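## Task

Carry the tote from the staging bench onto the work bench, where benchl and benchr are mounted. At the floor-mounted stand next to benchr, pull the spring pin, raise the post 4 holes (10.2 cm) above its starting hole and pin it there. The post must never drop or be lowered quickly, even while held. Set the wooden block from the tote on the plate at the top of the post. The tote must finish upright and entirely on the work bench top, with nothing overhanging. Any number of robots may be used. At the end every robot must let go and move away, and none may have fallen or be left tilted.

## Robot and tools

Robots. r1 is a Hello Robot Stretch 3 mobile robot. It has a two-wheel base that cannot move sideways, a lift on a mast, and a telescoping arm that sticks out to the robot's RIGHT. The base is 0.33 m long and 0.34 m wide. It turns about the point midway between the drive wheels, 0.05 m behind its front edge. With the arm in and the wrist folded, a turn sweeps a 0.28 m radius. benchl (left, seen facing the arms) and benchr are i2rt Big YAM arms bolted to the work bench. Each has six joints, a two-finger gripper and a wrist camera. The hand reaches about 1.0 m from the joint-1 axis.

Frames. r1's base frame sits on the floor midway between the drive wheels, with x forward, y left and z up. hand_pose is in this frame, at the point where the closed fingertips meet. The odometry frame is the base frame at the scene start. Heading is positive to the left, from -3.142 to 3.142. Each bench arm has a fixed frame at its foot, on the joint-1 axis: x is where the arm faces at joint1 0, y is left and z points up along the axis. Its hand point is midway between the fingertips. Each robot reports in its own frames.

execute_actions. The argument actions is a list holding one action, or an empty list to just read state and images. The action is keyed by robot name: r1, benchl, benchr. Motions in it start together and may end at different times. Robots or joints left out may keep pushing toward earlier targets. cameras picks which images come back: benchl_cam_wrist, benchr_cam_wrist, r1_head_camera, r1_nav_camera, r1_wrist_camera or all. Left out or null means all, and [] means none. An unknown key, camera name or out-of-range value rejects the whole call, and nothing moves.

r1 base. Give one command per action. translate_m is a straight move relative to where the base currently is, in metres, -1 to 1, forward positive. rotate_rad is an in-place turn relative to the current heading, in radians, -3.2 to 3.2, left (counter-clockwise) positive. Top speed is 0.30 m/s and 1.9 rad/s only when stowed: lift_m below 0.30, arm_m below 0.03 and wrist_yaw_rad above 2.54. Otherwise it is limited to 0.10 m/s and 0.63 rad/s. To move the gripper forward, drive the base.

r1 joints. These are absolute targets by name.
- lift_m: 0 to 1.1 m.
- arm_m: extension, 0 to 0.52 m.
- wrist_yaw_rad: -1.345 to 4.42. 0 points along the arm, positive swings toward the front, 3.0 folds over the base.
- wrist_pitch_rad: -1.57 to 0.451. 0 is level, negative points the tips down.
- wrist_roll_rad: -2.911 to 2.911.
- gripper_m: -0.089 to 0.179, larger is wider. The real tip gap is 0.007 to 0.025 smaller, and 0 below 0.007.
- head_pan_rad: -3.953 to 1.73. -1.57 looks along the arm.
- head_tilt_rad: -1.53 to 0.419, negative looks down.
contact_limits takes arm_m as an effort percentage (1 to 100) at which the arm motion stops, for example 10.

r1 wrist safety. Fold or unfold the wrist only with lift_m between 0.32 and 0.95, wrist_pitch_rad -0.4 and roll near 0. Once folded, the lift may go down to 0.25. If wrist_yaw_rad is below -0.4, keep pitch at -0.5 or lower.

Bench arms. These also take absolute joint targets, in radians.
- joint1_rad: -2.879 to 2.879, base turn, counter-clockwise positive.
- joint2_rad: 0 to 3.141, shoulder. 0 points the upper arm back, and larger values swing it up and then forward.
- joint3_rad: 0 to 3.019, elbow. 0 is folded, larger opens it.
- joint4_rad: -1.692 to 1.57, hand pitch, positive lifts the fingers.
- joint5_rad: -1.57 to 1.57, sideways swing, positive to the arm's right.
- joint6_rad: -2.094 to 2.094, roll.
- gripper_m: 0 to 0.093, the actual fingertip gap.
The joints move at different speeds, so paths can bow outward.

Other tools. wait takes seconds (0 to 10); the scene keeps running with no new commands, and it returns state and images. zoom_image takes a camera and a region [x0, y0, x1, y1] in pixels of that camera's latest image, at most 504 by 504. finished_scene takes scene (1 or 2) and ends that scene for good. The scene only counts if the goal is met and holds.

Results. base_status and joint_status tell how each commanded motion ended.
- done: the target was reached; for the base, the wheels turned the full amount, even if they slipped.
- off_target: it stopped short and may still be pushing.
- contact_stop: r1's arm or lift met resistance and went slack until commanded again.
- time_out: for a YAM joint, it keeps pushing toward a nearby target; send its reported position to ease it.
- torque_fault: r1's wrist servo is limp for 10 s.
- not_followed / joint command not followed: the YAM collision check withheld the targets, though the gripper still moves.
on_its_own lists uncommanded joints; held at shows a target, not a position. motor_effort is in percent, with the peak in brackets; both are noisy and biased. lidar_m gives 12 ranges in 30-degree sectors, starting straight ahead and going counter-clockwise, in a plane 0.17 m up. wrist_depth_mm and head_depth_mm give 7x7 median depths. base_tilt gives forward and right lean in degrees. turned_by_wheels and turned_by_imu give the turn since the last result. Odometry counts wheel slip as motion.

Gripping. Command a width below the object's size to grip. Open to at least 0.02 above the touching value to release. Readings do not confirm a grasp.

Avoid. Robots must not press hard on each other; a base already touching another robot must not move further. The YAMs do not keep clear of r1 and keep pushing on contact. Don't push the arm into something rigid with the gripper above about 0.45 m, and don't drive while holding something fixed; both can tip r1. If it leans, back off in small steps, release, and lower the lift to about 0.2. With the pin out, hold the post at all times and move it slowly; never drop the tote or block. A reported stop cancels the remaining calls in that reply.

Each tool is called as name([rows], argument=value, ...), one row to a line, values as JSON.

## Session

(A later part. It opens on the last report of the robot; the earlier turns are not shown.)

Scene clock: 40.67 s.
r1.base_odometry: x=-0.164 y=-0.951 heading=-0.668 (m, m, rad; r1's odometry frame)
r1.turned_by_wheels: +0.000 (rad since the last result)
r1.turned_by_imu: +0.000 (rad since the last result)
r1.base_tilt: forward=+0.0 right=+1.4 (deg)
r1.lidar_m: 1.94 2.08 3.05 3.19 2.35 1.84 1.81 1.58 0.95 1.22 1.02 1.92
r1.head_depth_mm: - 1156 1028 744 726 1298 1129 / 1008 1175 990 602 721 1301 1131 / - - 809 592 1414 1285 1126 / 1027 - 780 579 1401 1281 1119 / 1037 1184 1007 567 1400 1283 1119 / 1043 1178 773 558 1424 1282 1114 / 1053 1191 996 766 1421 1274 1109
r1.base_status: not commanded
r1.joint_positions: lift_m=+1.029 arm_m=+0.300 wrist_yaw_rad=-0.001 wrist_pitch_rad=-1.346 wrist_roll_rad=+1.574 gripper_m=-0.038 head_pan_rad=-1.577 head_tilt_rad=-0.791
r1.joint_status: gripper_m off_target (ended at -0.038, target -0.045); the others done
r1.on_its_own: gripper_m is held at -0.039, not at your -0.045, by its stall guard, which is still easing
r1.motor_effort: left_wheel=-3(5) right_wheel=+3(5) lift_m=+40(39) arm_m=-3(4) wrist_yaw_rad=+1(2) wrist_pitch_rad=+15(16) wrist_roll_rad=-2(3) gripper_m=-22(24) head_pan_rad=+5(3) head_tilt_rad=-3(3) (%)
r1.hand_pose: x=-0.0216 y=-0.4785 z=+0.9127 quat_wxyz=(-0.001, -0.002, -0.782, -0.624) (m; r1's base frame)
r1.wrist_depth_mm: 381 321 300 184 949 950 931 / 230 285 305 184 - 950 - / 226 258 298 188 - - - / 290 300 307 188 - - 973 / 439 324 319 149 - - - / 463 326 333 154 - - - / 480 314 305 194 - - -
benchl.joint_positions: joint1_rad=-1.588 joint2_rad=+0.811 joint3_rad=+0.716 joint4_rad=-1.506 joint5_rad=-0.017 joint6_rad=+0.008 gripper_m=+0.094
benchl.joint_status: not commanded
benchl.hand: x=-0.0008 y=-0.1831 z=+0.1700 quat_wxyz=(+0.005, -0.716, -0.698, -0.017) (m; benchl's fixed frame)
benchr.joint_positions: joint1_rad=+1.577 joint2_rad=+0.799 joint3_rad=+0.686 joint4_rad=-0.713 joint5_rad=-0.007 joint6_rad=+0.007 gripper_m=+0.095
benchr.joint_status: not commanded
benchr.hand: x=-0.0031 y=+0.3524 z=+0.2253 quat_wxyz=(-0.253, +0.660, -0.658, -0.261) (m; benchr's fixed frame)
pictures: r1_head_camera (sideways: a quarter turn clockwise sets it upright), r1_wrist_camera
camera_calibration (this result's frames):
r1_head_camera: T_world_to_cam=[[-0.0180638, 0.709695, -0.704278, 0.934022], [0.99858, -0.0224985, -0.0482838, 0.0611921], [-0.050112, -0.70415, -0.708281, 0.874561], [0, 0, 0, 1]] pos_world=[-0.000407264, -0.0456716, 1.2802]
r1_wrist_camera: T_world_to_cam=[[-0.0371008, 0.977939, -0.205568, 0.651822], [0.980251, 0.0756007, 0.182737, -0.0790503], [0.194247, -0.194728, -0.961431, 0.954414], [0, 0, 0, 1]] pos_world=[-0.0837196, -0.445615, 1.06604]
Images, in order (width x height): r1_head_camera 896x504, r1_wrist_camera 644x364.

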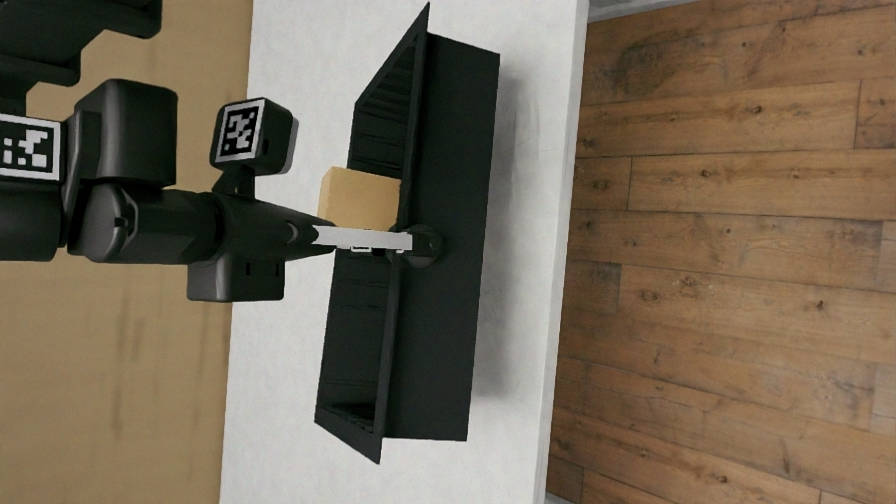

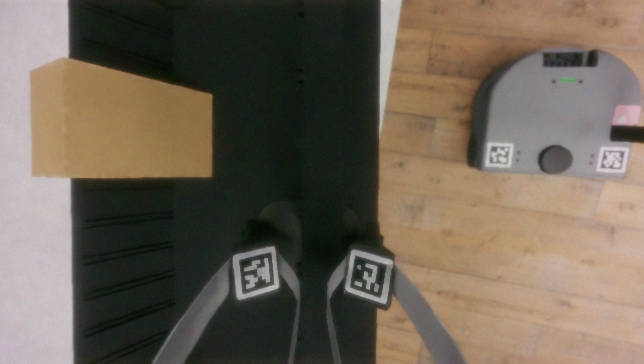

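execute_actions([
  {"r1":{"joints":{"lift_m":0.92,"wrist_pitch_rad":-1.55,"arm_m":0.34}}},
], cameras=[])

execute_actions([
  {"r1":{"joints":{"gripper_m":0.09}}},
], cameras=[])

execute_actions([
  {"r1":{"joints":{"lift_m":0.865}}},
], cameras=["r1_head_camera","r1_wrist_camera"])

Scene clock: 43.63 s.
r1.base_odometry: x=-0.164 y=-0.951 heading=-0.668 (m, m, rad; r1's odometry frame)
r1.turned_by_wheels: +0.000 (rad since the last result)
r1.turned_by_imu: +0.000 (rad since the last result)
r1.base_tilt: forward=-0.1 right=+1.4 (deg)
r1.lidar_m: 1.94 2.07 3.06 3.19 2.35 1.84 1.81 1.58 0.95 1.22 1.02 1.92
r1.head_depth_mm: 1002 1115 - - 1419 1297 1129 / 1006 - 1004 770 702 1295 1124 / 1013 - - 768 1414 1290 1121 / 1029 1162 - 786 1408 1287 1121 / 1037 1186 1008 784 1404 1284 1118 / 1043 1181 999 715 1424 1275 1117 / 1056 1190 995 789 1424 1272 1109
r1.base_status: not commanded
r1.joint_positions: lift_m=+0.920 arm_m=+0.340 wrist_yaw_rad=+0.001 wrist_pitch_rad=-1.554 wrist_roll_rad=+1.569 gripper_m=-0.032 head_pan_rad=-1.577 head_tilt_rad=-0.791
r1.joint_status: all done
r1.on_its_own: gripper_m is held at -0.033, not at your -0.045, by its stall guard, which is not easing now
r1.motor_effort: left_wheel=-3(5) right_wheel=+3(4) lift_m=+16(37) arm_m=+3(5) wrist_yaw_rad=-1(2) wrist_pitch_rad=+1(11) wrist_roll_rad=+0(3) gripper_m=-19(20) head_pan_rad=+4(4) head_tilt_rad=-3(3) (%)
r1.hand_pose: x=-0.0216 y=-0.4646 z=+0.8025 quat_wxyz=(+0.001, +0.001, -0.713, -0.701) (m; r1's base frame)
r1.wrist_depth_mm: 213 212 211 128 938 953 910 / 217 219 215 132 944 - - / 218 227 224 136 - - 979 / 235 232 231 140 - - - / 242 242 237 144 - - - / 251 247 245 150 - - - / 260 257 255 250 - - -
benchl.joint_positions: joint1_rad=-1.588 joint2_rad=+0.811 joint3_rad=+0.716 joint4_rad=-1.506 joint5_rad=-0.017 joint6_rad=+0.008 gripper_m=+0.094
benchl.joint_status: not commanded
benchl.hand: x=-0.0008 y=-0.1831 z=+0.1700 quat_wxyz=(+0.005, -0.716, -0.698, -0.017) (m; benchl's fixed frame)
benchr.joint_positions: joint1_rad=+1.577 joint2_rad=+0.799 joint3_rad=+0.686 joint4_rad=-0.713 joint5_rad=-0.007 joint6_rad=+0.007 gripper_m=+0.095
benchr.joint_status: not commanded
benchr.hand: x=-0.0031 y=+0.3524 z=+0.2253 quat_wxyz=(-0.253, +0.660, -0.658, -0.261) (m; benchr's fixed frame)
pictures: none
No camera images: the call's "cameras" was empty. Leave "cameras" out to get every camera's image.

Scene clock: 45.33 s.
r1.base_odometry: x=-0.164 y=-0.951 heading=-0.668 (m, m, rad; r1's odometry frame)
r1.turned_by_wheels: +0.000 (rad since the last result)
r1.turned_by_imu: +0.000 (rad since the last result)
r1.base_tilt: forward=-0.1 right=+1.4 (deg)
r1.lidar_m: 1.93 2.08 3.07 3.21 2.35 1.84 1.81 1.58 0.95 1.22 1.03 1.92
r1.head_depth_mm: 1000 1127 - - 1421 1304 1127 / 1010 - 1007 771 688 1296 1124 / 1019 - - 759 1419 1292 1119 / 1023 1158 - 765 1407 1287 1121 / 1033 1179 1005 788 1401 1283 1116 / 1047 1176 1002 725 1394 1279 1114 / 1052 1191 990 789 1415 1274 1107
r1.base_status: not commanded
r1.joint_positions: lift_m=+0.920 arm_m=+0.340 wrist_yaw_rad=+0.001 wrist_pitch_rad=-1.534 wrist_roll_rad=+1.569 gripper_m=+0.090 head_pan_rad=-1.577 head_tilt_rad=-0.791
r1.joint_status: all done
r1.motor_effort: left_wheel=-3(3) right_wheel=+3(3) lift_m=+16(16) arm_m=+2(3) wrist_yaw_rad=-1(1) wrist_pitch_rad=-5(6) wrist_roll_rad=+1(0) gripper_m=+2(81) head_pan_rad=+5(5) head_tilt_rad=-3(3) (%)
r1.hand_pose: x=-0.0216 y=-0.4698 z=+0.8022 quat_wxyz=(+0.001, +0.001, -0.720, -0.694) (m; r1's base frame)
r1.wrist_depth_mm: 217 216 214 211 130 936 935 / 189 222 221 217 133 - 956 / 190 229 224 222 136 - - / 240 239 234 231 559 - 992 / 248 247 241 239 146 - - / 254 253 251 246 151 - - / 261 263 260 255 - - -
benchl.joint_positions: joint1_rad=-1.588 joint2_rad=+0.811 joint3_rad=+0.716 joint4_rad=-1.506 joint5_rad=-0.017 joint6_rad=+0.008 gripper_m=+0.094
benchl.joint_status: not commanded
benchl.hand: x=-0.0008 y=-0.1831 z=+0.1700 quat_wxyz=(+0.005, -0.716, -0.698, -0.017) (m; benchl's fixed frame)
benchr.joint_positions: joint1_rad=+1.577 joint2_rad=+0.799 joint3_rad=+0.686 joint4_rad=-0.713 joint5_rad=-0.007 joint6_rad=+0.007 gripper_m=+0.095
benchr.joint_status: not commanded
benchr.hand: x=-0.0031 y=+0.3524 z=+0.2253 quat_wxyz=(-0.253, +0.660, -0.658, -0.261) (m; benchr's fixed frame)
pictures: none
No camera images: the call's "cameras" was empty. Leave "cameras" out to get every camera's image.

Scene clock: 46.67 s.
r1.base_odometry: x=-0.164 y=-0.951 heading=-0.668 (m, m, rad; r1's odometry frame)
r1.turned_by_wheels: +0.000 (rad since the last result)
r1.turned_by_imu: +0.000 (rad since the last result)
r1.base_tilt: forward=+0.0 right=+1.3 (deg)
r1.lidar_m: 1.94 2.08 3.07 3.19 2.36 1.84 1.81 1.58 0.95 1.21 1.02 1.92
r1.head_depth_mm: 1004 1147 1054 - - 1276 1107 / 1011 1136 - 779 690 1293 1124 / 1021 1132 - 775 1413 1285 1124 / 1028 1160 1048 754 1397 1284 1122 / 1035 1186 1006 791 1396 1283 1117 / 1049 1183 1000 728 1425 1274 1115 / 1058 1187 997 789 1422 1279 1110
r1.base_status: not commanded
r1.joint_positions: lift_m=+0.866 arm_m=+0.340 wrist_yaw_rad=+0.001 wrist_pitch_rad=-1.559 wrist_roll_rad=+1.569 gripper_m=+0.090 head_pan_rad=-1.577 head_tilt_rad=-0.791
r1.joint_status: all done
r1.motor_effort: left_wheel=-3(3) right_wheel=+3(3) lift_m=+14(14) arm_m=+2(2) wrist_yaw_rad=-1(1) wrist_pitch_rad=+3(7) wrist_roll_rad=+1(1) gripper_m=-1(4) head_pan_rad=+4(4) head_tilt_rad=-3(3) (%)
r1.hand_pose: x=-0.0216 y=-0.4633 z=+0.7478 quat_wxyz=(+0.001, +0.001, -0.711, -0.703) (m; r1's base frame)
r1.wrist_depth_mm: 168 169 171 166 93 894 887 / 173 174 176 132 96 - 912 / 177 179 181 178 98 - 945 / 183 184 186 184 102 979 985 / 189 190 193 118 105 - - / 195 196 199 136 108 - - / 203 204 205 115 - - -
benchl.joint_positions: joint1_rad=-1.588 joint2_rad=+0.811 joint3_rad=+0.716 joint4_rad=-1.506 joint5_rad=-0.017 joint6_rad=+0.008 gripper_m=+0.094
benchl.joint_status: not commanded
benchl.hand: x=-0.0008 y=-0.1831 z=+0.1700 quat_wxyz=(+0.005, -0.716, -0.698, -0.017) (m; benchl's fixed frame)
benchr.joint_positions: joint1_rad=+1.577 joint2_rad=+0.799 joint3_rad=+0.686 joint4_rad=-0.713 joint5_rad=-0.007 joint6_rad=+0.007 gripper_m=+0.095
benchr.joint_status: not commanded
benchr.hand: x=-0.0031 y=+0.3524 z=+0.2253 quat_wxyz=(-0.253, +0.660, -0.658, -0.261) (m; benchr's fixed frame)
pictures: r1_head_camera (sideways: a quarter turn clockwise sets it upright), r1_wrist_camera
camera_calibration (this result's frames):
r1_head_camera: T_world_to_cam=[[-0.0180637, 0.709728, -0.704244, 0.933978], [0.99858, -0.0224961, -0.0482846, 0.0611931], [-0.0501117, -0.704116, -0.708314, 0.874604], [0, 0, 0, 1]] pos_world=[-0.000407252, -0.0456705, 1.2802]
r1_wrist_camera: T_world_to_cam=[[-0.0441966, 0.999008, 0.00551836, 0.454783], [0.979928, 0.0422764, 0.194816, -0.0745644], [0.194389, 0.0140178, -0.980824, 0.910026], [0, 0, 0, 1]] pos_world=[-0.0837314, -0.463936, 0.904592]
Images, in order (width x height): r1_head_camera 896x504, r1_wrist_camera 644x364.

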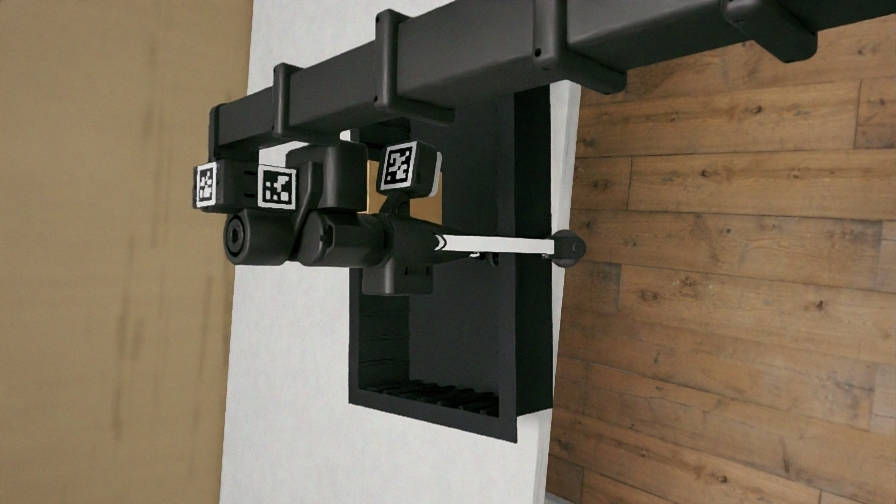

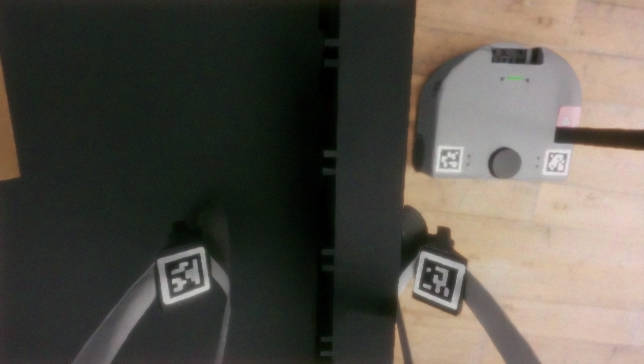

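execute_actions([
  {"r1":{"joints":{"arm_m":0.325,"gripper_m":-0.033}}},
], cameras=[])

execute_actions([
  {"r1":{"joints":{"lift_m":0.93,"wrist_pitch_rad":-1.4}}},
], cameras=["r1_head_camera","r1_wrist_camera"])

Scene clock: 49.33 s.
r1.base_odometry: x=-0.164 y=-0.951 heading=-0.668 (m, m, rad; r1's odometry frame)
r1.turned_by_wheels: +0.000 (rad since the last result)
r1.turned_by_imu: +0.000 (rad since the last result)
r1.base_tilt: forward=+0.0 right=+1.4 (deg)
r1.lidar_m: 1.94 2.08 3.04 3.21 2.36 1.84 1.81 1.58 0.95 1.21 1.02 1.92
r1.head_depth_mm: 998 1142 1038 - - 1273 1106 / 1010 1135 - 781 687 1296 1125 / 1020 1139 - 756 1412 1288 1125 / 1027 1174 1053 755 1413 1290 1122 / 1037 1183 1007 793 1401 1276 1117 / 1044 1175 999 731 1435 1276 1116 / 1057 1187 996 789 1422 1275 1113
r1.base_status: not commanded
r1.joint_positions: lift_m=+0.866 arm_m=+0.325 wrist_yaw_rad=+0.001 wrist_pitch_rad=-1.556 wrist_roll_rad=+1.569 gripper_m=-0.032 head_pan_rad=-1.577 head_tilt_rad=-0.791
r1.joint_status: all done
r1.motor_effort: left_wheel=-2(3) right_wheel=+3(3) lift_m=+14(14) arm_m=-2(5) wrist_yaw_rad=-1(1) wrist_pitch_rad=+2(3) wrist_roll_rad=+0(0) gripper_m=-26(100) head_pan_rad=+4(5) head_tilt_rad=-3(3) (%)
r1.hand_pose: x=-0.0216 y=-0.4497 z=+0.7477 quat_wxyz=(+0.001, +0.001, -0.712, -0.702) (m; r1's base frame)
r1.wrist_depth_mm: 167 168 169 91 889 853 888 / 173 174 175 94 904 - 898 / 177 179 181 97 931 - 940 / 184 185 186 100 978 967 976 / 190 192 192 103 996 995 - / 195 197 201 107 - - - / 202 203 206 111 - - -
benchl.joint_positions: joint1_rad=-1.588 joint2_rad=+0.811 joint3_rad=+0.716 joint4_rad=-1.506 joint5_rad=-0.017 joint6_rad=+0.008 gripper_m=+0.094
benchl.joint_status: not commanded
benchl.hand: x=-0.0008 y=-0.1831 z=+0.1700 quat_wxyz=(+0.005, -0.716, -0.698, -0.017) (m; benchl's fixed frame)
benchr.joint_positions: joint1_rad=+1.577 joint2_rad=+0.799 joint3_rad=+0.686 joint4_rad=-0.713 joint5_rad=-0.007 joint6_rad=+0.007 gripper_m=+0.095
benchr.joint_status: not commanded
benchr.hand: x=-0.0031 y=+0.3524 z=+0.2253 quat_wxyz=(-0.253, +0.660, -0.658, -0.261) (m; benchr's fixed frame)
pictures: none
No camera images: the call's "cameras" was empty. Leave "cameras" out to get every camera's image.

Scene clock: 50.77 s.
r1.base_odometry: x=-0.164 y=-0.951 heading=-0.668 (m, m, rad; r1's odometry frame)
r1.turned_by_wheels: +0.000 (rad since the last result)
r1.turned_by_imu: +0.000 (rad since the last result)
r1.base_tilt: forward=-0.1 right=+1.4 (deg)
r1.lidar_m: 1.94 2.08 3.06 3.21 2.35 1.84 1.81 1.58 0.95 1.21 1.03 1.92
r1.head_depth_mm: 1004 1117 - 647 1415 1301 1128 / 1008 - 1004 657 723 1292 1129 / 1016 - - 654 1415 1293 1123 / 1022 1160 - 651 1404 1281 1119 / 1037 1186 1010 648 1400 1278 1118 / 1048 1181 999 648 1427 1276 1116 / 1050 1190 993 789 1427 1280 1108
r1.base_status: not commanded
r1.joint_positions: lift_m=+0.929 arm_m=+0.325 wrist_yaw_rad=+0.001 wrist_pitch_rad=-1.392 wrist_roll_rad=+1.569 gripper_m=-0.026 head_pan_rad=-1.577 head_tilt_rad=-0.791
r1.joint_status: all done
r1.on_its_own: gripper_m is held at -0.027, not at your -0.033, by its stall guard, which is still easing
r1.motor_effort: left_wheel=-2(3) right_wheel=+3(2) lift_m=+37(40) arm_m=-2(3) wrist_yaw_rad=-1(1) wrist_pitch_rad=-3(7) wrist_roll_rad=+0(0) gripper_m=-21(25) head_pan_rad=+4(4) head_tilt_rad=-3(3) (%)
r1.hand_pose: x=-0.0215 y=-0.4918 z=+0.8116 quat_wxyz=(+0.001, +0.001, -0.767, -0.641) (m; r1's base frame)
r1.wrist_depth_mm: 238 229 205 95 233 871 846 / 195 230 210 99 939 900 - / 196 238 216 102 923 - - / 252 255 225 106 998 960 946 / 263 268 241 108 - 999 932 / 264 282 245 112 - - 973 / 268 297 249 116 - - -
benchl.joint_positions: joint1_rad=-1.588 joint2_rad=+0.811 joint3_rad=+0.716 joint4_rad=-1.506 joint5_rad=-0.017 joint6_rad=+0.008 gripper_m=+0.094
benchl.joint_status: not commanded
benchl.hand: x=-0.0008 y=-0.1831 z=+0.1700 quat_wxyz=(+0.005, -0.716, -0.698, -0.017) (m; benchl's fixed frame)
benchr.joint_positions: joint1_rad=+1.577 joint2_rad=+0.799 joint3_rad=+0.686 joint4_rad=-0.713 joint5_rad=-0.007 joint6_rad=+0.007 gripper_m=+0.095
benchr.joint_status: not commanded
benchr.hand: x=-0.0031 y=+0.3524 z=+0.2253 quat_wxyz=(-0.253, +0.660, -0.658, -0.261) (m; benchr's fixed frame)
pictures: r1_head_camera (sideways: a quarter turn clockwise sets it upright), r1_wrist_camera
camera_calibration (this result's frames):
r1_head_camera: T_world_to_cam=[[-0.0180637, 0.709728, -0.704244, 0.933977], [0.99858, -0.022496, -0.0482846, 0.0611931], [-0.0501116, -0.704116, -0.708314, 0.874604], [0, 0, 0, 1]] pos_world=[-0.000407247, -0.0456705, 1.2802]
r1_wrist_camera: T_world_to_cam=[[-0.0443131, 0.985934, -0.161152, 0.611792], [0.979885, 0.0743143, 0.185212, -0.0622882], [0.194582, -0.149703, -0.969395, 0.883224], [0, 0, 0, 1]] pos_world=[-0.083714, -0.466336, 0.966321]
Images, in order (width x height): r1_head_camera 896x504, r1_wrist_camera 644x364.

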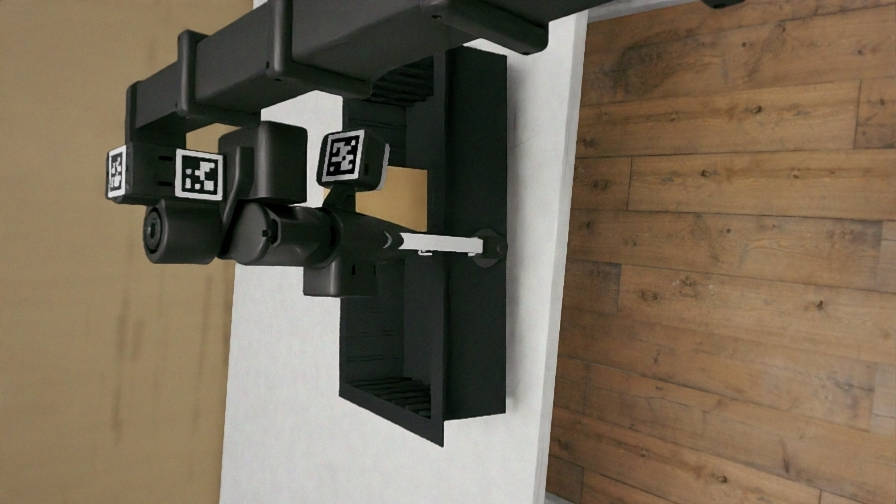

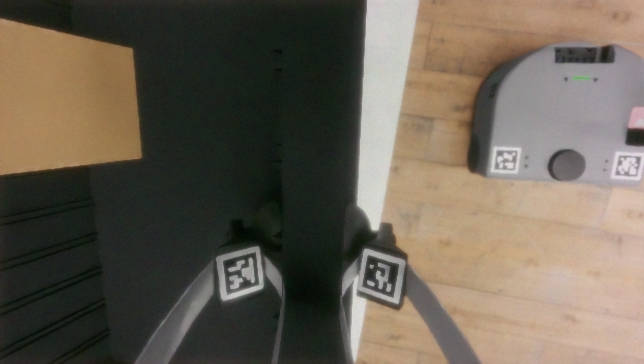

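The rim may now be braced on the inner rod; keep going.

execute_actions([
  {"r1":{"joints":{"lift_m":0.98,"wrist_pitch_rad":-1.1,"arm_m":0.25}}},
], cameras=["r1_head_camera","r1_wrist_camera"])

Scene clock: 52.93 s.
r1.base_odometry: x=-0.164 y=-0.951 heading=-0.668 (m, m, rad; r1's odometry frame)
r1.turned_by_wheels: +0.000 (rad since the last result)
r1.turned_by_imu: +0.000 (rad since the last result)
r1.base_tilt: forward=+0.0 right=+1.3 (deg)
r1.lidar_m: 1.94 2.08 3.07 3.09 2.35 1.84 1.81 1.58 0.95 1.22 1.02 1.92
r1.head_depth_mm: 983 - 976 745 724 1301 1131 / 976 - 985 616 720 1301 1125 / 982 - - 610 1403 1284 1120 / 1016 1179 - 605 1401 1290 1121 / 1034 1183 1008 601 1409 1283 1118 / 1048 1179 1002 587 1425 1272 1115 / 1054 1187 994 769 1425 1270 1115
r1.base_status: not commanded
r1.joint_positions: lift_m=+0.979 arm_m=+0.250 wrist_yaw_rad=+0.000 wrist_pitch_rad=-1.156 wrist_roll_rad=+1.571 gripper_m=-0.023 head_pan_rad=-1.577 head_tilt_rad=-0.791
r1.joint_status: wrist_pitch_rad off_target (ended at -1.156, target -1.100); the others done
r1.on_its_own: gripper_m is held at -0.024, not at your -0.033, by its stall guard, which is not easing now
r1.motor_effort: left_wheel=-2(5) right_wheel=+2(5) lift_m=+40(50) arm_m=-3(5) wrist_yaw_rad=-1(1) wrist_pitch_rad=+18(17) wrist_roll_rad=+0(1) gripper_m=-21(23) head_pan_rad=+4(4) head_tilt_rad=-3(3) (%)
r1.hand_pose: x=-0.0215 y=-0.4761 z=+0.8736 quat_wxyz=(+0.000, +0.000, -0.837, -0.547) (m; r1's base frame)
r1.wrist_depth_mm: 435 302 302 153 275 869 790 / 443 248 298 155 283 898 - / 465 251 295 160 943 949 - / 479 318 313 165 953 944 862 / 515 330 348 136 - 982 877 / 545 336 367 143 - 957 900 / 562 334 330 173 - - 895
benchl.joint_positions: joint1_rad=-1.588 joint2_rad=+0.811 joint3_rad=+0.716 joint4_rad=-1.506 joint5_rad=-0.017 joint6_rad=+0.008 gripper_m=+0.094
benchl.joint_status: not commanded
benchl.hand: x=-0.0008 y=-0.1831 z=+0.1700 quat_wxyz=(+0.005, -0.716, -0.698, -0.017) (m; benchl's fixed frame)
benchr.joint_positions: joint1_rad=+1.577 joint2_rad=+0.799 joint3_rad=+0.686 joint4_rad=-0.713 joint5_rad=-0.007 joint6_rad=+0.007 gripper_m=+0.095
benchr.joint_status: not commanded
benchr.hand: x=-0.0031 y=+0.3524 z=+0.2253 quat_wxyz=(-0.253, +0.660, -0.658, -0.261) (m; benchr's fixed frame)
pictures: r1_head_camera (sideways: a quarter turn clockwise sets it upright), r1_wrist_camera
camera_calibration (this result's frames):
r1_head_camera: T_world_to_cam=[[-0.0180743, 0.709908, -0.704063, 0.933742], [0.998581, -0.0224674, -0.0482888, 0.0611986], [-0.050099, -0.703936, -0.708494, 0.874838], [0, 0, 0, 1]] pos_world=[-0.000406468, -0.0456651, 1.28019]
r1_wrist_camera: T_world_to_cam=[[-0.0412046, 0.921388, -0.386452, 0.772442], [0.980049, 0.112541, 0.163826, -0.0380239], [0.194439, -0.371992, -0.907643, 0.7859], [0, 0, 0, 1]] pos_world=[-0.0837162, -0.415091, 1.01806]
Images, in order (width x height): r1_head_camera 896x504, r1_wrist_camera 644x364.

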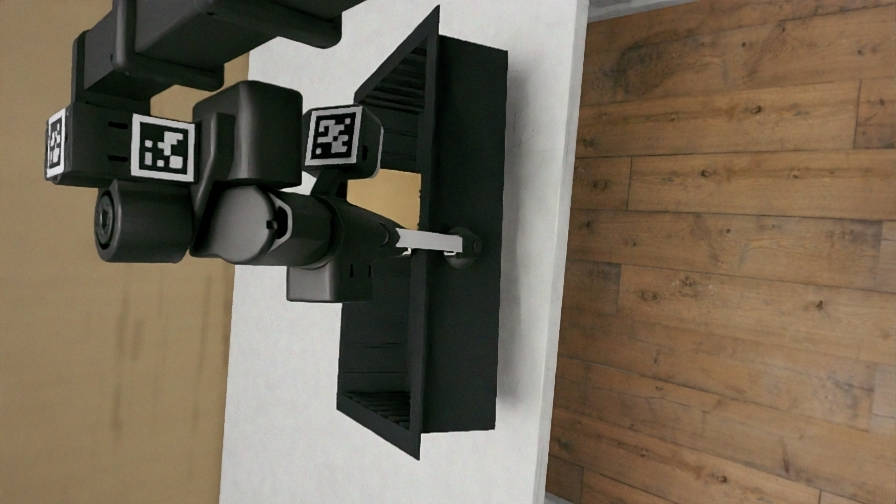

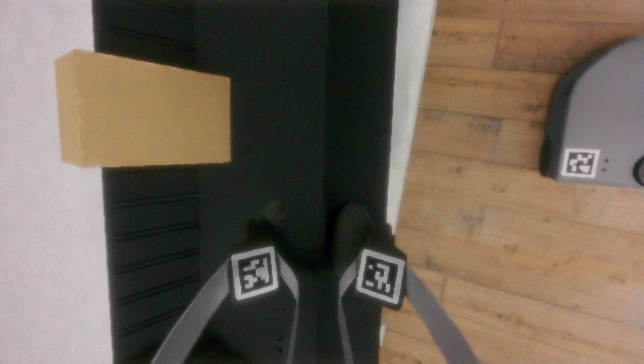

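execute_actions([
  {"r1":{"joints":{"lift_m":0.905,"wrist_pitch_rad":-1.55,"arm_m":0.24}}},
], cameras=[])

execute_actions([
  {"r1":{"joints":{"gripper_m":0.09}}},
], cameras=[])

execute_actions([
  {"r1":{"joints":{"lift_m":1.0}}},
], cameras=[])

execute_actions([
  {"r1":{"joints":{"arm_m":0,"head_tilt_rad":-1.0}}},
], cameras=["r1_head_camera","r1_wrist_camera"])

Scene clock: 55.80 s.
r1.base_odometry: x=-0.164 y=-0.951 heading=-0.668 (m, m, rad; r1's odometry frame)
r1.turned_by_wheels: +0.000 (rad since the last result)
r1.turned_by_imu: +0.000 (rad since the last result)
r1.base_tilt: forward=-0.1 right=+1.3 (deg)
r1.lidar_m: 1.94 2.07 3.04 3.12 2.35 1.84 1.81 1.58 0.95 1.22 1.02 1.92
r1.head_depth_mm: 1002 1140 - - 671 1297 1131 / 1003 1129 - 753 690 1292 1128 / 1016 1137 - - 617 1292 1124 / 1026 1173 1049 - 665 1289 1119 / 1041 1186 1005 746 663 1284 1115 / 1045 1181 999 733 607 1276 1115 / 1063 1191 994 790 1387 1269 1111
r1.base_status: not commanded
r1.joint_positions: lift_m=+0.905 arm_m=+0.240 wrist_yaw_rad=+0.002 wrist_pitch_rad=-1.544 wrist_roll_rad=+1.565 gripper_m=-0.023 head_pan_rad=-1.577 head_tilt_rad=-0.791
r1.joint_status: all done
r1.on_its_own: gripper_m is held at -0.024, not at your -0.033, by its stall guard, which is not easing now
r1.motor_effort: left_wheel=-2(4) right_wheel=+2(3) lift_m=+16(36) arm_m=-2(3) wrist_yaw_rad=-2(2) wrist_pitch_rad=-2(17) wrist_roll_rad=+2(3) gripper_m=-17(19) head_pan_rad=+5(4) head_tilt_rad=-3(2) (%)
r1.hand_pose: x=-0.0216 y=-0.3676 z=+0.7874 quat_wxyz=(+0.003, +0.003, -0.716, -0.698) (m; r1's base frame)
r1.wrist_depth_mm: 203 201 200 119 913 918 930 / 208 207 206 122 933 962 954 / 213 214 212 127 - - 980 / 222 221 218 130 977 - 990 / 231 229 226 133 - - - / 240 237 234 139 - - - / 246 243 243 145 - - -
benchl.joint_positions: joint1_rad=-1.588 joint2_rad=+0.811 joint3_rad=+0.716 joint4_rad=-1.506 joint5_rad=-0.017 joint6_rad=+0.008 gripper_m=+0.094
benchl.joint_status: not commanded
benchl.hand: x=-0.0008 y=-0.1831 z=+0.1700 quat_wxyz=(+0.005, -0.716, -0.698, -0.017) (m; benchl's fixed frame)
benchr.joint_positions: joint1_rad=+1.577 joint2_rad=+0.799 joint3_rad=+0.686 joint4_rad=-0.713 joint5_rad=-0.007 joint6_rad=+0.007 gripper_m=+0.095
benchr.joint_status: not commanded
benchr.hand: x=-0.0031 y=+0.3524 z=+0.2253 quat_wxyz=(-0.253, +0.660, -0.658, -0.261) (m; benchr's fixed frame)
pictures: none
No camera images: the call's "cameras" was empty. Leave "cameras" out to get every camera's image.

Scene clock: 57.43 s.
r1.base_odometry: x=-0.164 y=-0.951 heading=-0.668 (m, m, rad; r1's odometry frame)
r1.turned_by_wheels: +0.000 (rad since the last result)
r1.turned_by_imu: +0.000 (rad since the last result)
r1.base_tilt: forward=-0.1 right=+1.3 (deg)
r1.lidar_m: 1.94 2.08 3.08 3.11 2.36 1.84 1.81 1.58 0.95 1.22 1.02 1.92
r1.head_depth_mm: 1004 1143 - - 615 1303 1129 / 1011 1129 - 739 664 1293 1123 / 1019 1137 - - 662 1294 1120 / 1030 1173 1050 - 658 1283 1118 / 1033 1184 1004 742 657 1282 1121 / 1046 1180 1003 726 637 1279 1113 / 1057 1187 993 790 705 1275 1107
r1.base_status: not commanded
r1.joint_positions: lift_m=+0.905 arm_m=+0.240 wrist_yaw_rad=+0.002 wrist_pitch_rad=-1.534 wrist_roll_rad=+1.565 gripper_m=+0.090 head_pan_rad=-1.577 head_tilt_rad=-0.791
r1.joint_status: all done
r1.motor_effort: left_wheel=-3(2) right_wheel=+3(3) lift_m=+18(18) arm_m=-2(3) wrist_yaw_rad=-2(2) wrist_pitch_rad=-5(6) wrist_roll_rad=+2(2) gripper_m=+1(83) head_pan_rad=+4(4) head_tilt_rad=-3(3) (%)
r1.hand_pose: x=-0.0216 y=-0.3703 z=+0.7871 quat_wxyz=(+0.003, +0.003, -0.720, -0.694) (m; r1's base frame)
r1.wrist_depth_mm: 207 209 208 207 130 914 912 / 193 214 215 213 133 - 942 / 192 221 221 223 137 - 991 / 229 227 229 229 143 1000 980 / 236 234 235 235 146 - - / 243 241 243 243 150 - - / 250 251 254 250 - - -
benchl.joint_positions: joint1_rad=-1.588 joint2_rad=+0.811 joint3_rad=+0.716 joint4_rad=-1.506 joint5_rad=-0.017 joint6_rad=+0.008 gripper_m=+0.094
benchl.joint_status: not commanded
benchl.hand: x=-0.0008 y=-0.1831 z=+0.1700 quat_wxyz=(+0.005, -0.716, -0.698, -0.017) (m; benchl's fixed frame)
benchr.joint_positions: joint1_rad=+1.577 joint2_rad=+0.799 joint3_rad=+0.686 joint4_rad=-0.713 joint5_rad=-0.007 joint6_rad=+0.007 gripper_m=+0.095
benchr.joint_status: not commanded
benchr.hand: x=-0.0031 y=+0.3524 z=+0.2253 quat_wxyz=(-0.253, +0.660, -0.658, -0.261) (m; benchr's fixed frame)
pictures: none
No camera images: the call's "cameras" was empty. Leave "cameras" out to get every camera's image.

Scene clock: 59.13 s.
r1.base_odometry: x=-0.164 y=-0.951 heading=-0.668 (m, m, rad; r1's odometry frame)
r1.turned_by_wheels: +0.000 (rad since the last result)
r1.turned_by_imu: +0.000 (rad since the last result)
r1.base_tilt: forward=-0.1 right=+1.3 (deg)
r1.lidar_m: 1.94 2.08 3.06 3.20 2.36 1.84 1.81 1.58 0.95 1.22 1.02 1.92
r1.head_depth_mm: 962 1187 1014 793 519 1301 1128 / - - 1066 729 518 1294 1127 / - - 1054 664 510 1291 1122 / 1007 1182 - 723 509 1289 1121 / 1036 1185 1007 723 498 1279 1115 / 1047 1175 1002 708 493 1270 1115 / 1056 1193 994 790 506 1274 1106
r1.base_status: not commanded
r1.joint_positions: lift_m=+0.999 arm_m=+0.240 wrist_yaw_rad=+0.002 wrist_pitch_rad=-1.532 wrist_roll_rad=+1.565 gripper_m=+0.090 head_pan_rad=-1.577 head_tilt_rad=-0.791
r1.joint_status: all done
r1.motor_effort: left_wheel=-2(2) right_wheel=+3(3) lift_m=+38(36) arm_m=-2(2) wrist_yaw_rad=-3(2) wrist_pitch_rad=-6(6) wrist_roll_rad=+2(2) gripper_m=+1(2) head_pan_rad=+4(4) head_tilt_rad=-3(2) (%)
r1.hand_pose: x=-0.0216 y=-0.3708 z=+0.8811 quat_wxyz=(+0.003, +0.003, -0.720, -0.694) (m; r1's base frame)
r1.wrist_depth_mm: 238 283 258 229 991 - - / 187 239 267 236 134 - - / 186 232 276 244 138 - - / 200 281 286 251 147 - - / 264 300 293 263 149 - - / 349 287 301 270 154 - - / 363 324 325 282 - - -
benchl.joint_positions: joint1_rad=-1.588 joint2_rad=+0.811 joint3_rad=+0.716 joint4_rad=-1.506 joint5_rad=-0.017 joint6_rad=+0.008 gripper_m=+0.094
benchl.joint_status: not commanded
benchl.hand: x=-0.0008 y=-0.1831 z=+0.1700 quat_wxyz=(+0.005, -0.716, -0.698, -0.017) (m; benchl's fixed frame)
benchr.joint_positions: joint1_rad=+1.577 joint2_rad=+0.799 joint3_rad=+0.686 joint4_rad=-0.713 joint5_rad=-0.007 joint6_rad=+0.007 gripper_m=+0.095
benchr.joint_status: not commanded
benchr.hand: x=-0.0031 y=+0.3524 z=+0.2253 quat_wxyz=(-0.253, +0.660, -0.658, -0.261) (m; benchr's fixed frame)
pictures: none
No camera images: the call's "cameras" was empty. Leave "cameras" out to get every camera's image.

Scene clock: 62.97 s.
r1.base_odometry: x=-0.164 y=-0.951 heading=-0.668 (m, m, rad; r1's odometry frame)
r1.turned_by_wheels: +0.000 (rad since the last result)
r1.turned_by_imu: +0.000 (rad since the last result)
r1.base_tilt: forward=+0.0 right=+1.3 (deg)
r1.lidar_m: 1.94 2.08 3.05 3.21 2.35 1.84 1.81 1.58 0.95 1.22 1.03 1.92
r1.head_depth_mm: 1048 - - - - 1208 1092 / 1057 - - - - 1212 1110 / 1064 - - - - 1191 - / 1076 954 767 710 - 1180 - / 1069 925 772 1398 - 1192 1083 / 1075 915 771 1465 1342 1201 1077 / 1085 911 764 1459 1332 1189 1075
r1.base_status: not commanded
r1.joint_positions: lift_m=+1.000 arm_m=+0.001 wrist_yaw_rad=+0.001 wrist_pitch_rad=-1.544 wrist_roll_rad=+1.566 gripper_m=+0.090 head_pan_rad=-1.576 head_tilt_rad=-0.990
r1.joint_status: all done
joint sent to its limit — the command would take r1.arm_m past its lower limit, so that joint was sent only as far as its limit.
r1.motor_effort: left_wheel=-2(11) right_wheel=+2(11) lift_m=+26(37) arm_m=-3(4) wrist_yaw_rad=-1(2) wrist_pitch_rad=-2(6) wrist_roll_rad=+2(2) gripper_m=+1(2) head_pan_rad=+4(5) head_tilt_rad=-3(15) (%)
r1.hand_pose: x=-0.0216 y=-0.1287 z=+0.8819 quat_wxyz=(+0.002, +0.002, -0.716, -0.698) (m; r1's base frame)
r1.wrist_depth_mm: 991 987 - 981 - - - / - - - - - - - / - - - - - - - / - - - - - - - / - - - - - - - / - - - - - - - / - - - - - - -
benchl.joint_positions: joint1_rad=-1.588 joint2_rad=+0.811 joint3_rad=+0.716 joint4_rad=-1.506 joint5_rad=-0.017 joint6_rad=+0.008 gripper_m=+0.094
benchl.joint_status: not commanded
benchl.hand: x=-0.0008 y=-0.1831 z=+0.1700 quat_wxyz=(+0.005, -0.716, -0.698, -0.017) (m; benchl's fixed frame)
benchr.joint_positions: joint1_rad=+1.577 joint2_rad=+0.799 joint3_rad=+0.686 joint4_rad=-0.713 joint5_rad=-0.007 joint6_rad=+0.007 gripper_m=+0.095
benchr.joint_status: not commanded
benchr.hand: x=-0.0031 y=+0.3524 z=+0.2253 quat_wxyz=(-0.253, +0.660, -0.658, -0.261) (m; benchr's fixed frame)
pictures: r1_head_camera (sideways: a quarter turn clockwise sets it upright), r1_wrist_camera
camera_calibration (this result's frames):
r1_head_camera: T_world_to_cam=[[-0.0181899, 0.835068, -0.549846, 0.732806], [0.998652, -0.0115694, -0.0506081, 0.0642047], [-0.0486226, -0.550025, -0.833732, 1.03767], [0, 0, 0, 1]] pos_world=[-0.000334041, -0.0404534, 1.27132]
r1_wrist_camera: T_world_to_cam=[[-0.0472062, 0.998844, -0.00910268, 0.132609], [0.979799, 0.0480752, 0.194122, -0.113484], [0.194335, 0.000244955, -0.980935, 1.03522], [0, 0, 0, 1]] pos_world=[-0.0837273, -0.127254, 1.03872]
Images, in order (width x height): r1_head_camera 896x504, r1_wrist_camera 644x364.

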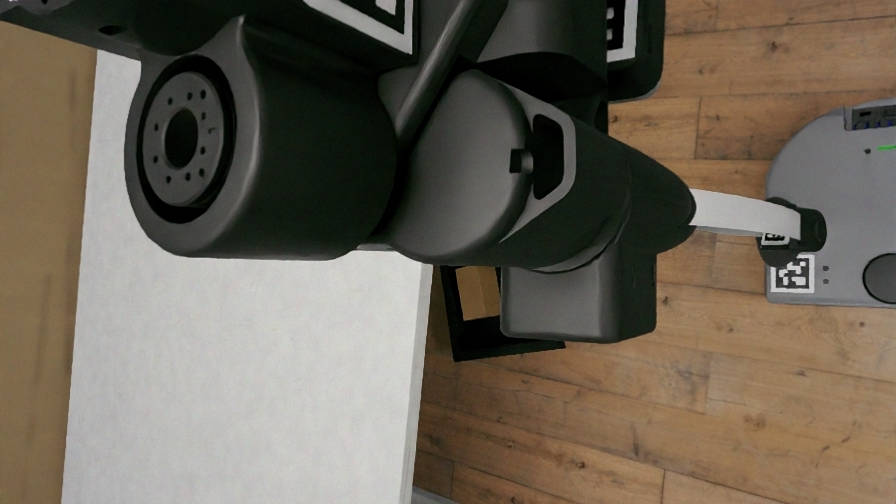

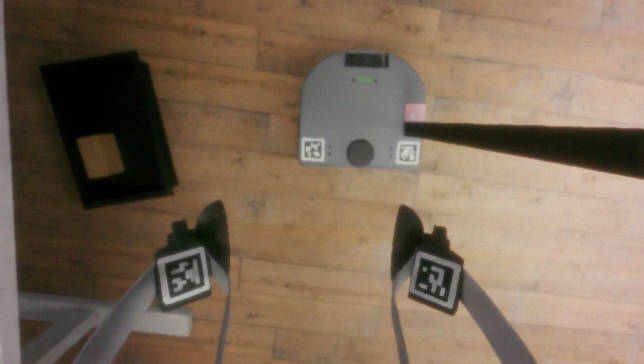

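execute_actions([
  {"r1":{"joints":{"arm_m":0.15,"lift_m":0.36,"gripper_m":0.13}}},
], cameras=[])

execute_actions([
  {"r1":{"joints":{"arm_m":0.46}}},
], cameras=["r1_head_camera","r1_wrist_camera"])

Scene clock: 70.77 s.
r1.base_odometry: x=-0.164 y=-0.951 heading=-0.668 (m, m, rad; r1's odometry frame)
r1.turned_by_wheels: +0.000 (rad since the last result)
r1.turned_by_imu: +0.000 (rad since the last result)
r1.base_tilt: forward=+0.0 right=+1.3 (deg)
r1.lidar_m: 1.94 2.07 3.06 3.19 2.35 1.84 1.81 1.58 0.95 1.22 1.03 1.92
r1.head_depth_mm: 1063 946 788 723 1359 1209 1092 / 1058 937 785 720 1358 1217 1102 / 1065 934 780 1405 1362 1204 - / 1073 926 776 1407 1343 1186 - / 1067 920 773 1402 1324 1205 1079 / 1076 917 767 1464 1338 1191 1077 / 1084 909 765 1455 1328 1187 1069
r1.base_status: not commanded
r1.joint_positions: lift_m=+0.361 arm_m=+0.150 wrist_yaw_rad=+0.001 wrist_pitch_rad=-1.544 wrist_roll_rad=+1.567 gripper_m=+0.130 head_pan_rad=-1.576 head_tilt_rad=-0.990
r1.joint_status: all done
r1.motor_effort: left_wheel=-2(2) right_wheel=+2(2) lift_m=+15(21) arm_m=+3(3) wrist_yaw_rad=-1(1) wrist_pitch_rad=-2(2) wrist_roll_rad=+2(2) gripper_m=+1(83) head_pan_rad=+3(4) head_tilt_rad=-3(3) (%)
r1.hand_pose: x=-0.0216 y=-0.2770 z=+0.2424 quat_wxyz=(+0.002, +0.002, -0.716, -0.698) (m; r1's base frame)
r1.wrist_depth_mm: 374 379 379 377 378 - - / 380 387 389 390 396 - - / 396 394 401 400 404 - - / 397 408 410 414 418 - - / 387 418 427 423 432 - - / 369 - 438 445 443 - 452 / 353 453 450 464 456 470 461
benchl.joint_positions: joint1_rad=-1.588 joint2_rad=+0.811 joint3_rad=+0.716 joint4_rad=-1.506 joint5_rad=-0.017 joint6_rad=+0.008 gripper_m=+0.094
benchl.joint_status: not commanded
benchl.hand: x=-0.0008 y=-0.1831 z=+0.1700 quat_wxyz=(+0.005, -0.716, -0.698, -0.017) (m; benchl's fixed frame)
benchr.joint_positions: joint1_rad=+1.577 joint2_rad=+0.799 joint3_rad=+0.686 joint4_rad=-0.713 joint5_rad=-0.007 joint6_rad=+0.007 gripper_m=+0.095
benchr.joint_status: not commanded
benchr.hand: x=-0.0031 y=+0.3524 z=+0.2253 quat_wxyz=(-0.253, +0.660, -0.658, -0.261) (m; benchr's fixed frame)
pictures: none
No camera images: the call's "cameras" was empty. Leave "cameras" out to get every camera's image.

Scene clock: 74.27 s.
r1.base_odometry: x=-0.164 y=-0.951 heading=-0.668 (m, m, rad; r1's odometry frame)
r1.turned_by_wheels: +0.000 (rad since the last result)
r1.turned_by_imu: +0.000 (rad since the last result)
r1.base_tilt: forward=-0.1 right=+1.3 (deg)
r1.lidar_m: 1.94 2.07 3.07 3.19 2.36 1.84 1.81 1.58 0.95 1.22 1.03 1.92
r1.head_depth_mm: 1062 946 788 722 1367 1218 1094 / 1063 937 785 717 1364 1205 1110 / 1072 934 781 712 1340 1210 - / 1070 926 776 711 1330 1205 - / 1070 918 773 1411 1325 1198 1078 / 1072 914 767 1460 1344 1200 1076 / 1077 909 764 1456 1337 1189 1070
r1.base_status: not commanded
r1.joint_positions: lift_m=+0.361 arm_m=+0.460 wrist_yaw_rad=+0.001 wrist_pitch_rad=-1.544 wrist_roll_rad=+1.567 gripper_m=+0.130 head_pan_rad=-1.576 head_tilt_rad=-0.990
r1.joint_status: all done
r1.motor_effort: left_wheel=-2(2) right_wheel=+2(2) lift_m=+15(15) arm_m=+3(2) wrist_yaw_rad=-1(1) wrist_pitch_rad=-2(2) wrist_roll_rad=+1(1) gripper_m=+1(0) head_pan_rad=+3(4) head_tilt_rad=-3(3) (%)
r1.hand_pose: x=-0.0216 y=-0.5870 z=+0.2424 quat_wxyz=(+0.002, +0.002, -0.716, -0.698) (m; r1's base frame)
r1.wrist_depth_mm: 334 371 374 375 379 383 388 / 350 381 384 389 388 392 398 / 329 397 400 397 400 405 410 / 323 387 407 412 414 421 418 / 339 329 424 418 436 428 436 / 436 - 434 435 445 450 451 / 442 372 375 392 463 462 470
benchl.joint_positions: joint1_rad=-1.588 joint2_rad=+0.811 joint3_rad=+0.716 joint4_rad=-1.506 joint5_rad=-0.017 joint6_rad=+0.008 gripper_m=+0.094
benchl.joint_status: not commanded
benchl.hand: x=-0.0008 y=-0.1831 z=+0.1700 quat_wxyz=(+0.005, -0.716, -0.698, -0.017) (m; benchl's fixed frame)
benchr.joint_positions: joint1_rad=+1.577 joint2_rad=+0.799 joint3_rad=+0.686 joint4_rad=-0.713 joint5_rad=-0.007 joint6_rad=+0.007 gripper_m=+0.095
benchr.joint_status: not commanded
benchr.hand: x=-0.0031 y=+0.3524 z=+0.2253 quat_wxyz=(-0.253, +0.660, -0.658, -0.261) (m; benchr's fixed frame)
pictures: r1_head_camera (sideways: a quarter turn clockwise sets it upright), r1_wrist_camera
camera_calibration (this result's frames):
r1_head_camera: T_world_to_cam=[[-0.0181898, 0.835068, -0.549845, 0.732805], [0.998652, -0.0115695, -0.0506081, 0.0642047], [-0.0486227, -0.550024, -0.833732, 1.03767], [0, 0, 0, 1]] pos_world=[-0.000334046, -0.0404534, 1.27132]
r1_wrist_camera: T_world_to_cam=[[-0.0466972, 0.998868, -0.0091035, 0.584558], [0.979822, 0.0475761, 0.194128, 0.0323778], [0.194341, 0.000145421, -0.980934, 0.408022], [0, 0, 0, 1]] pos_world=[-0.0837226, -0.585496, 0.399278]
Images, in order (width x height): r1_head_camera 896x504, r1_wrist_camera 644x364.

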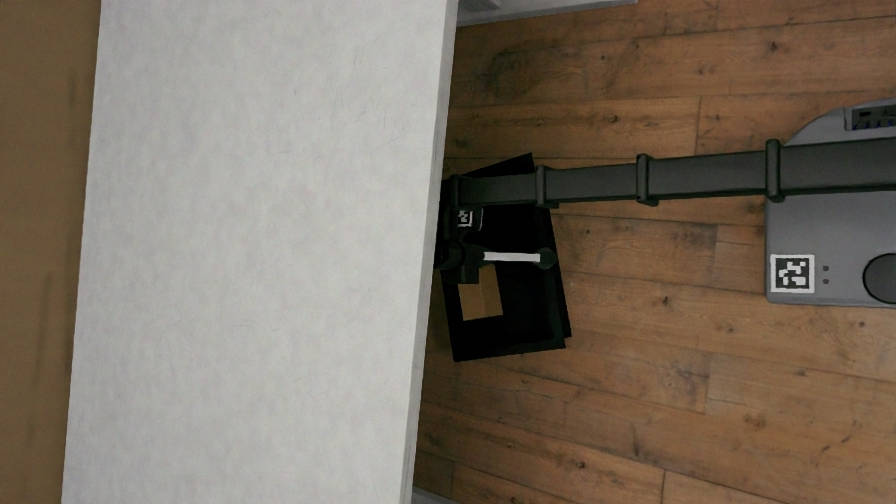

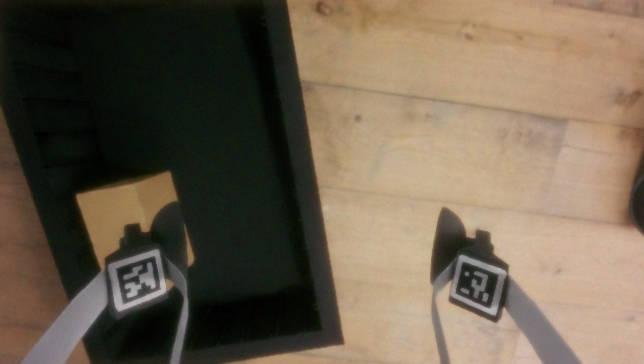

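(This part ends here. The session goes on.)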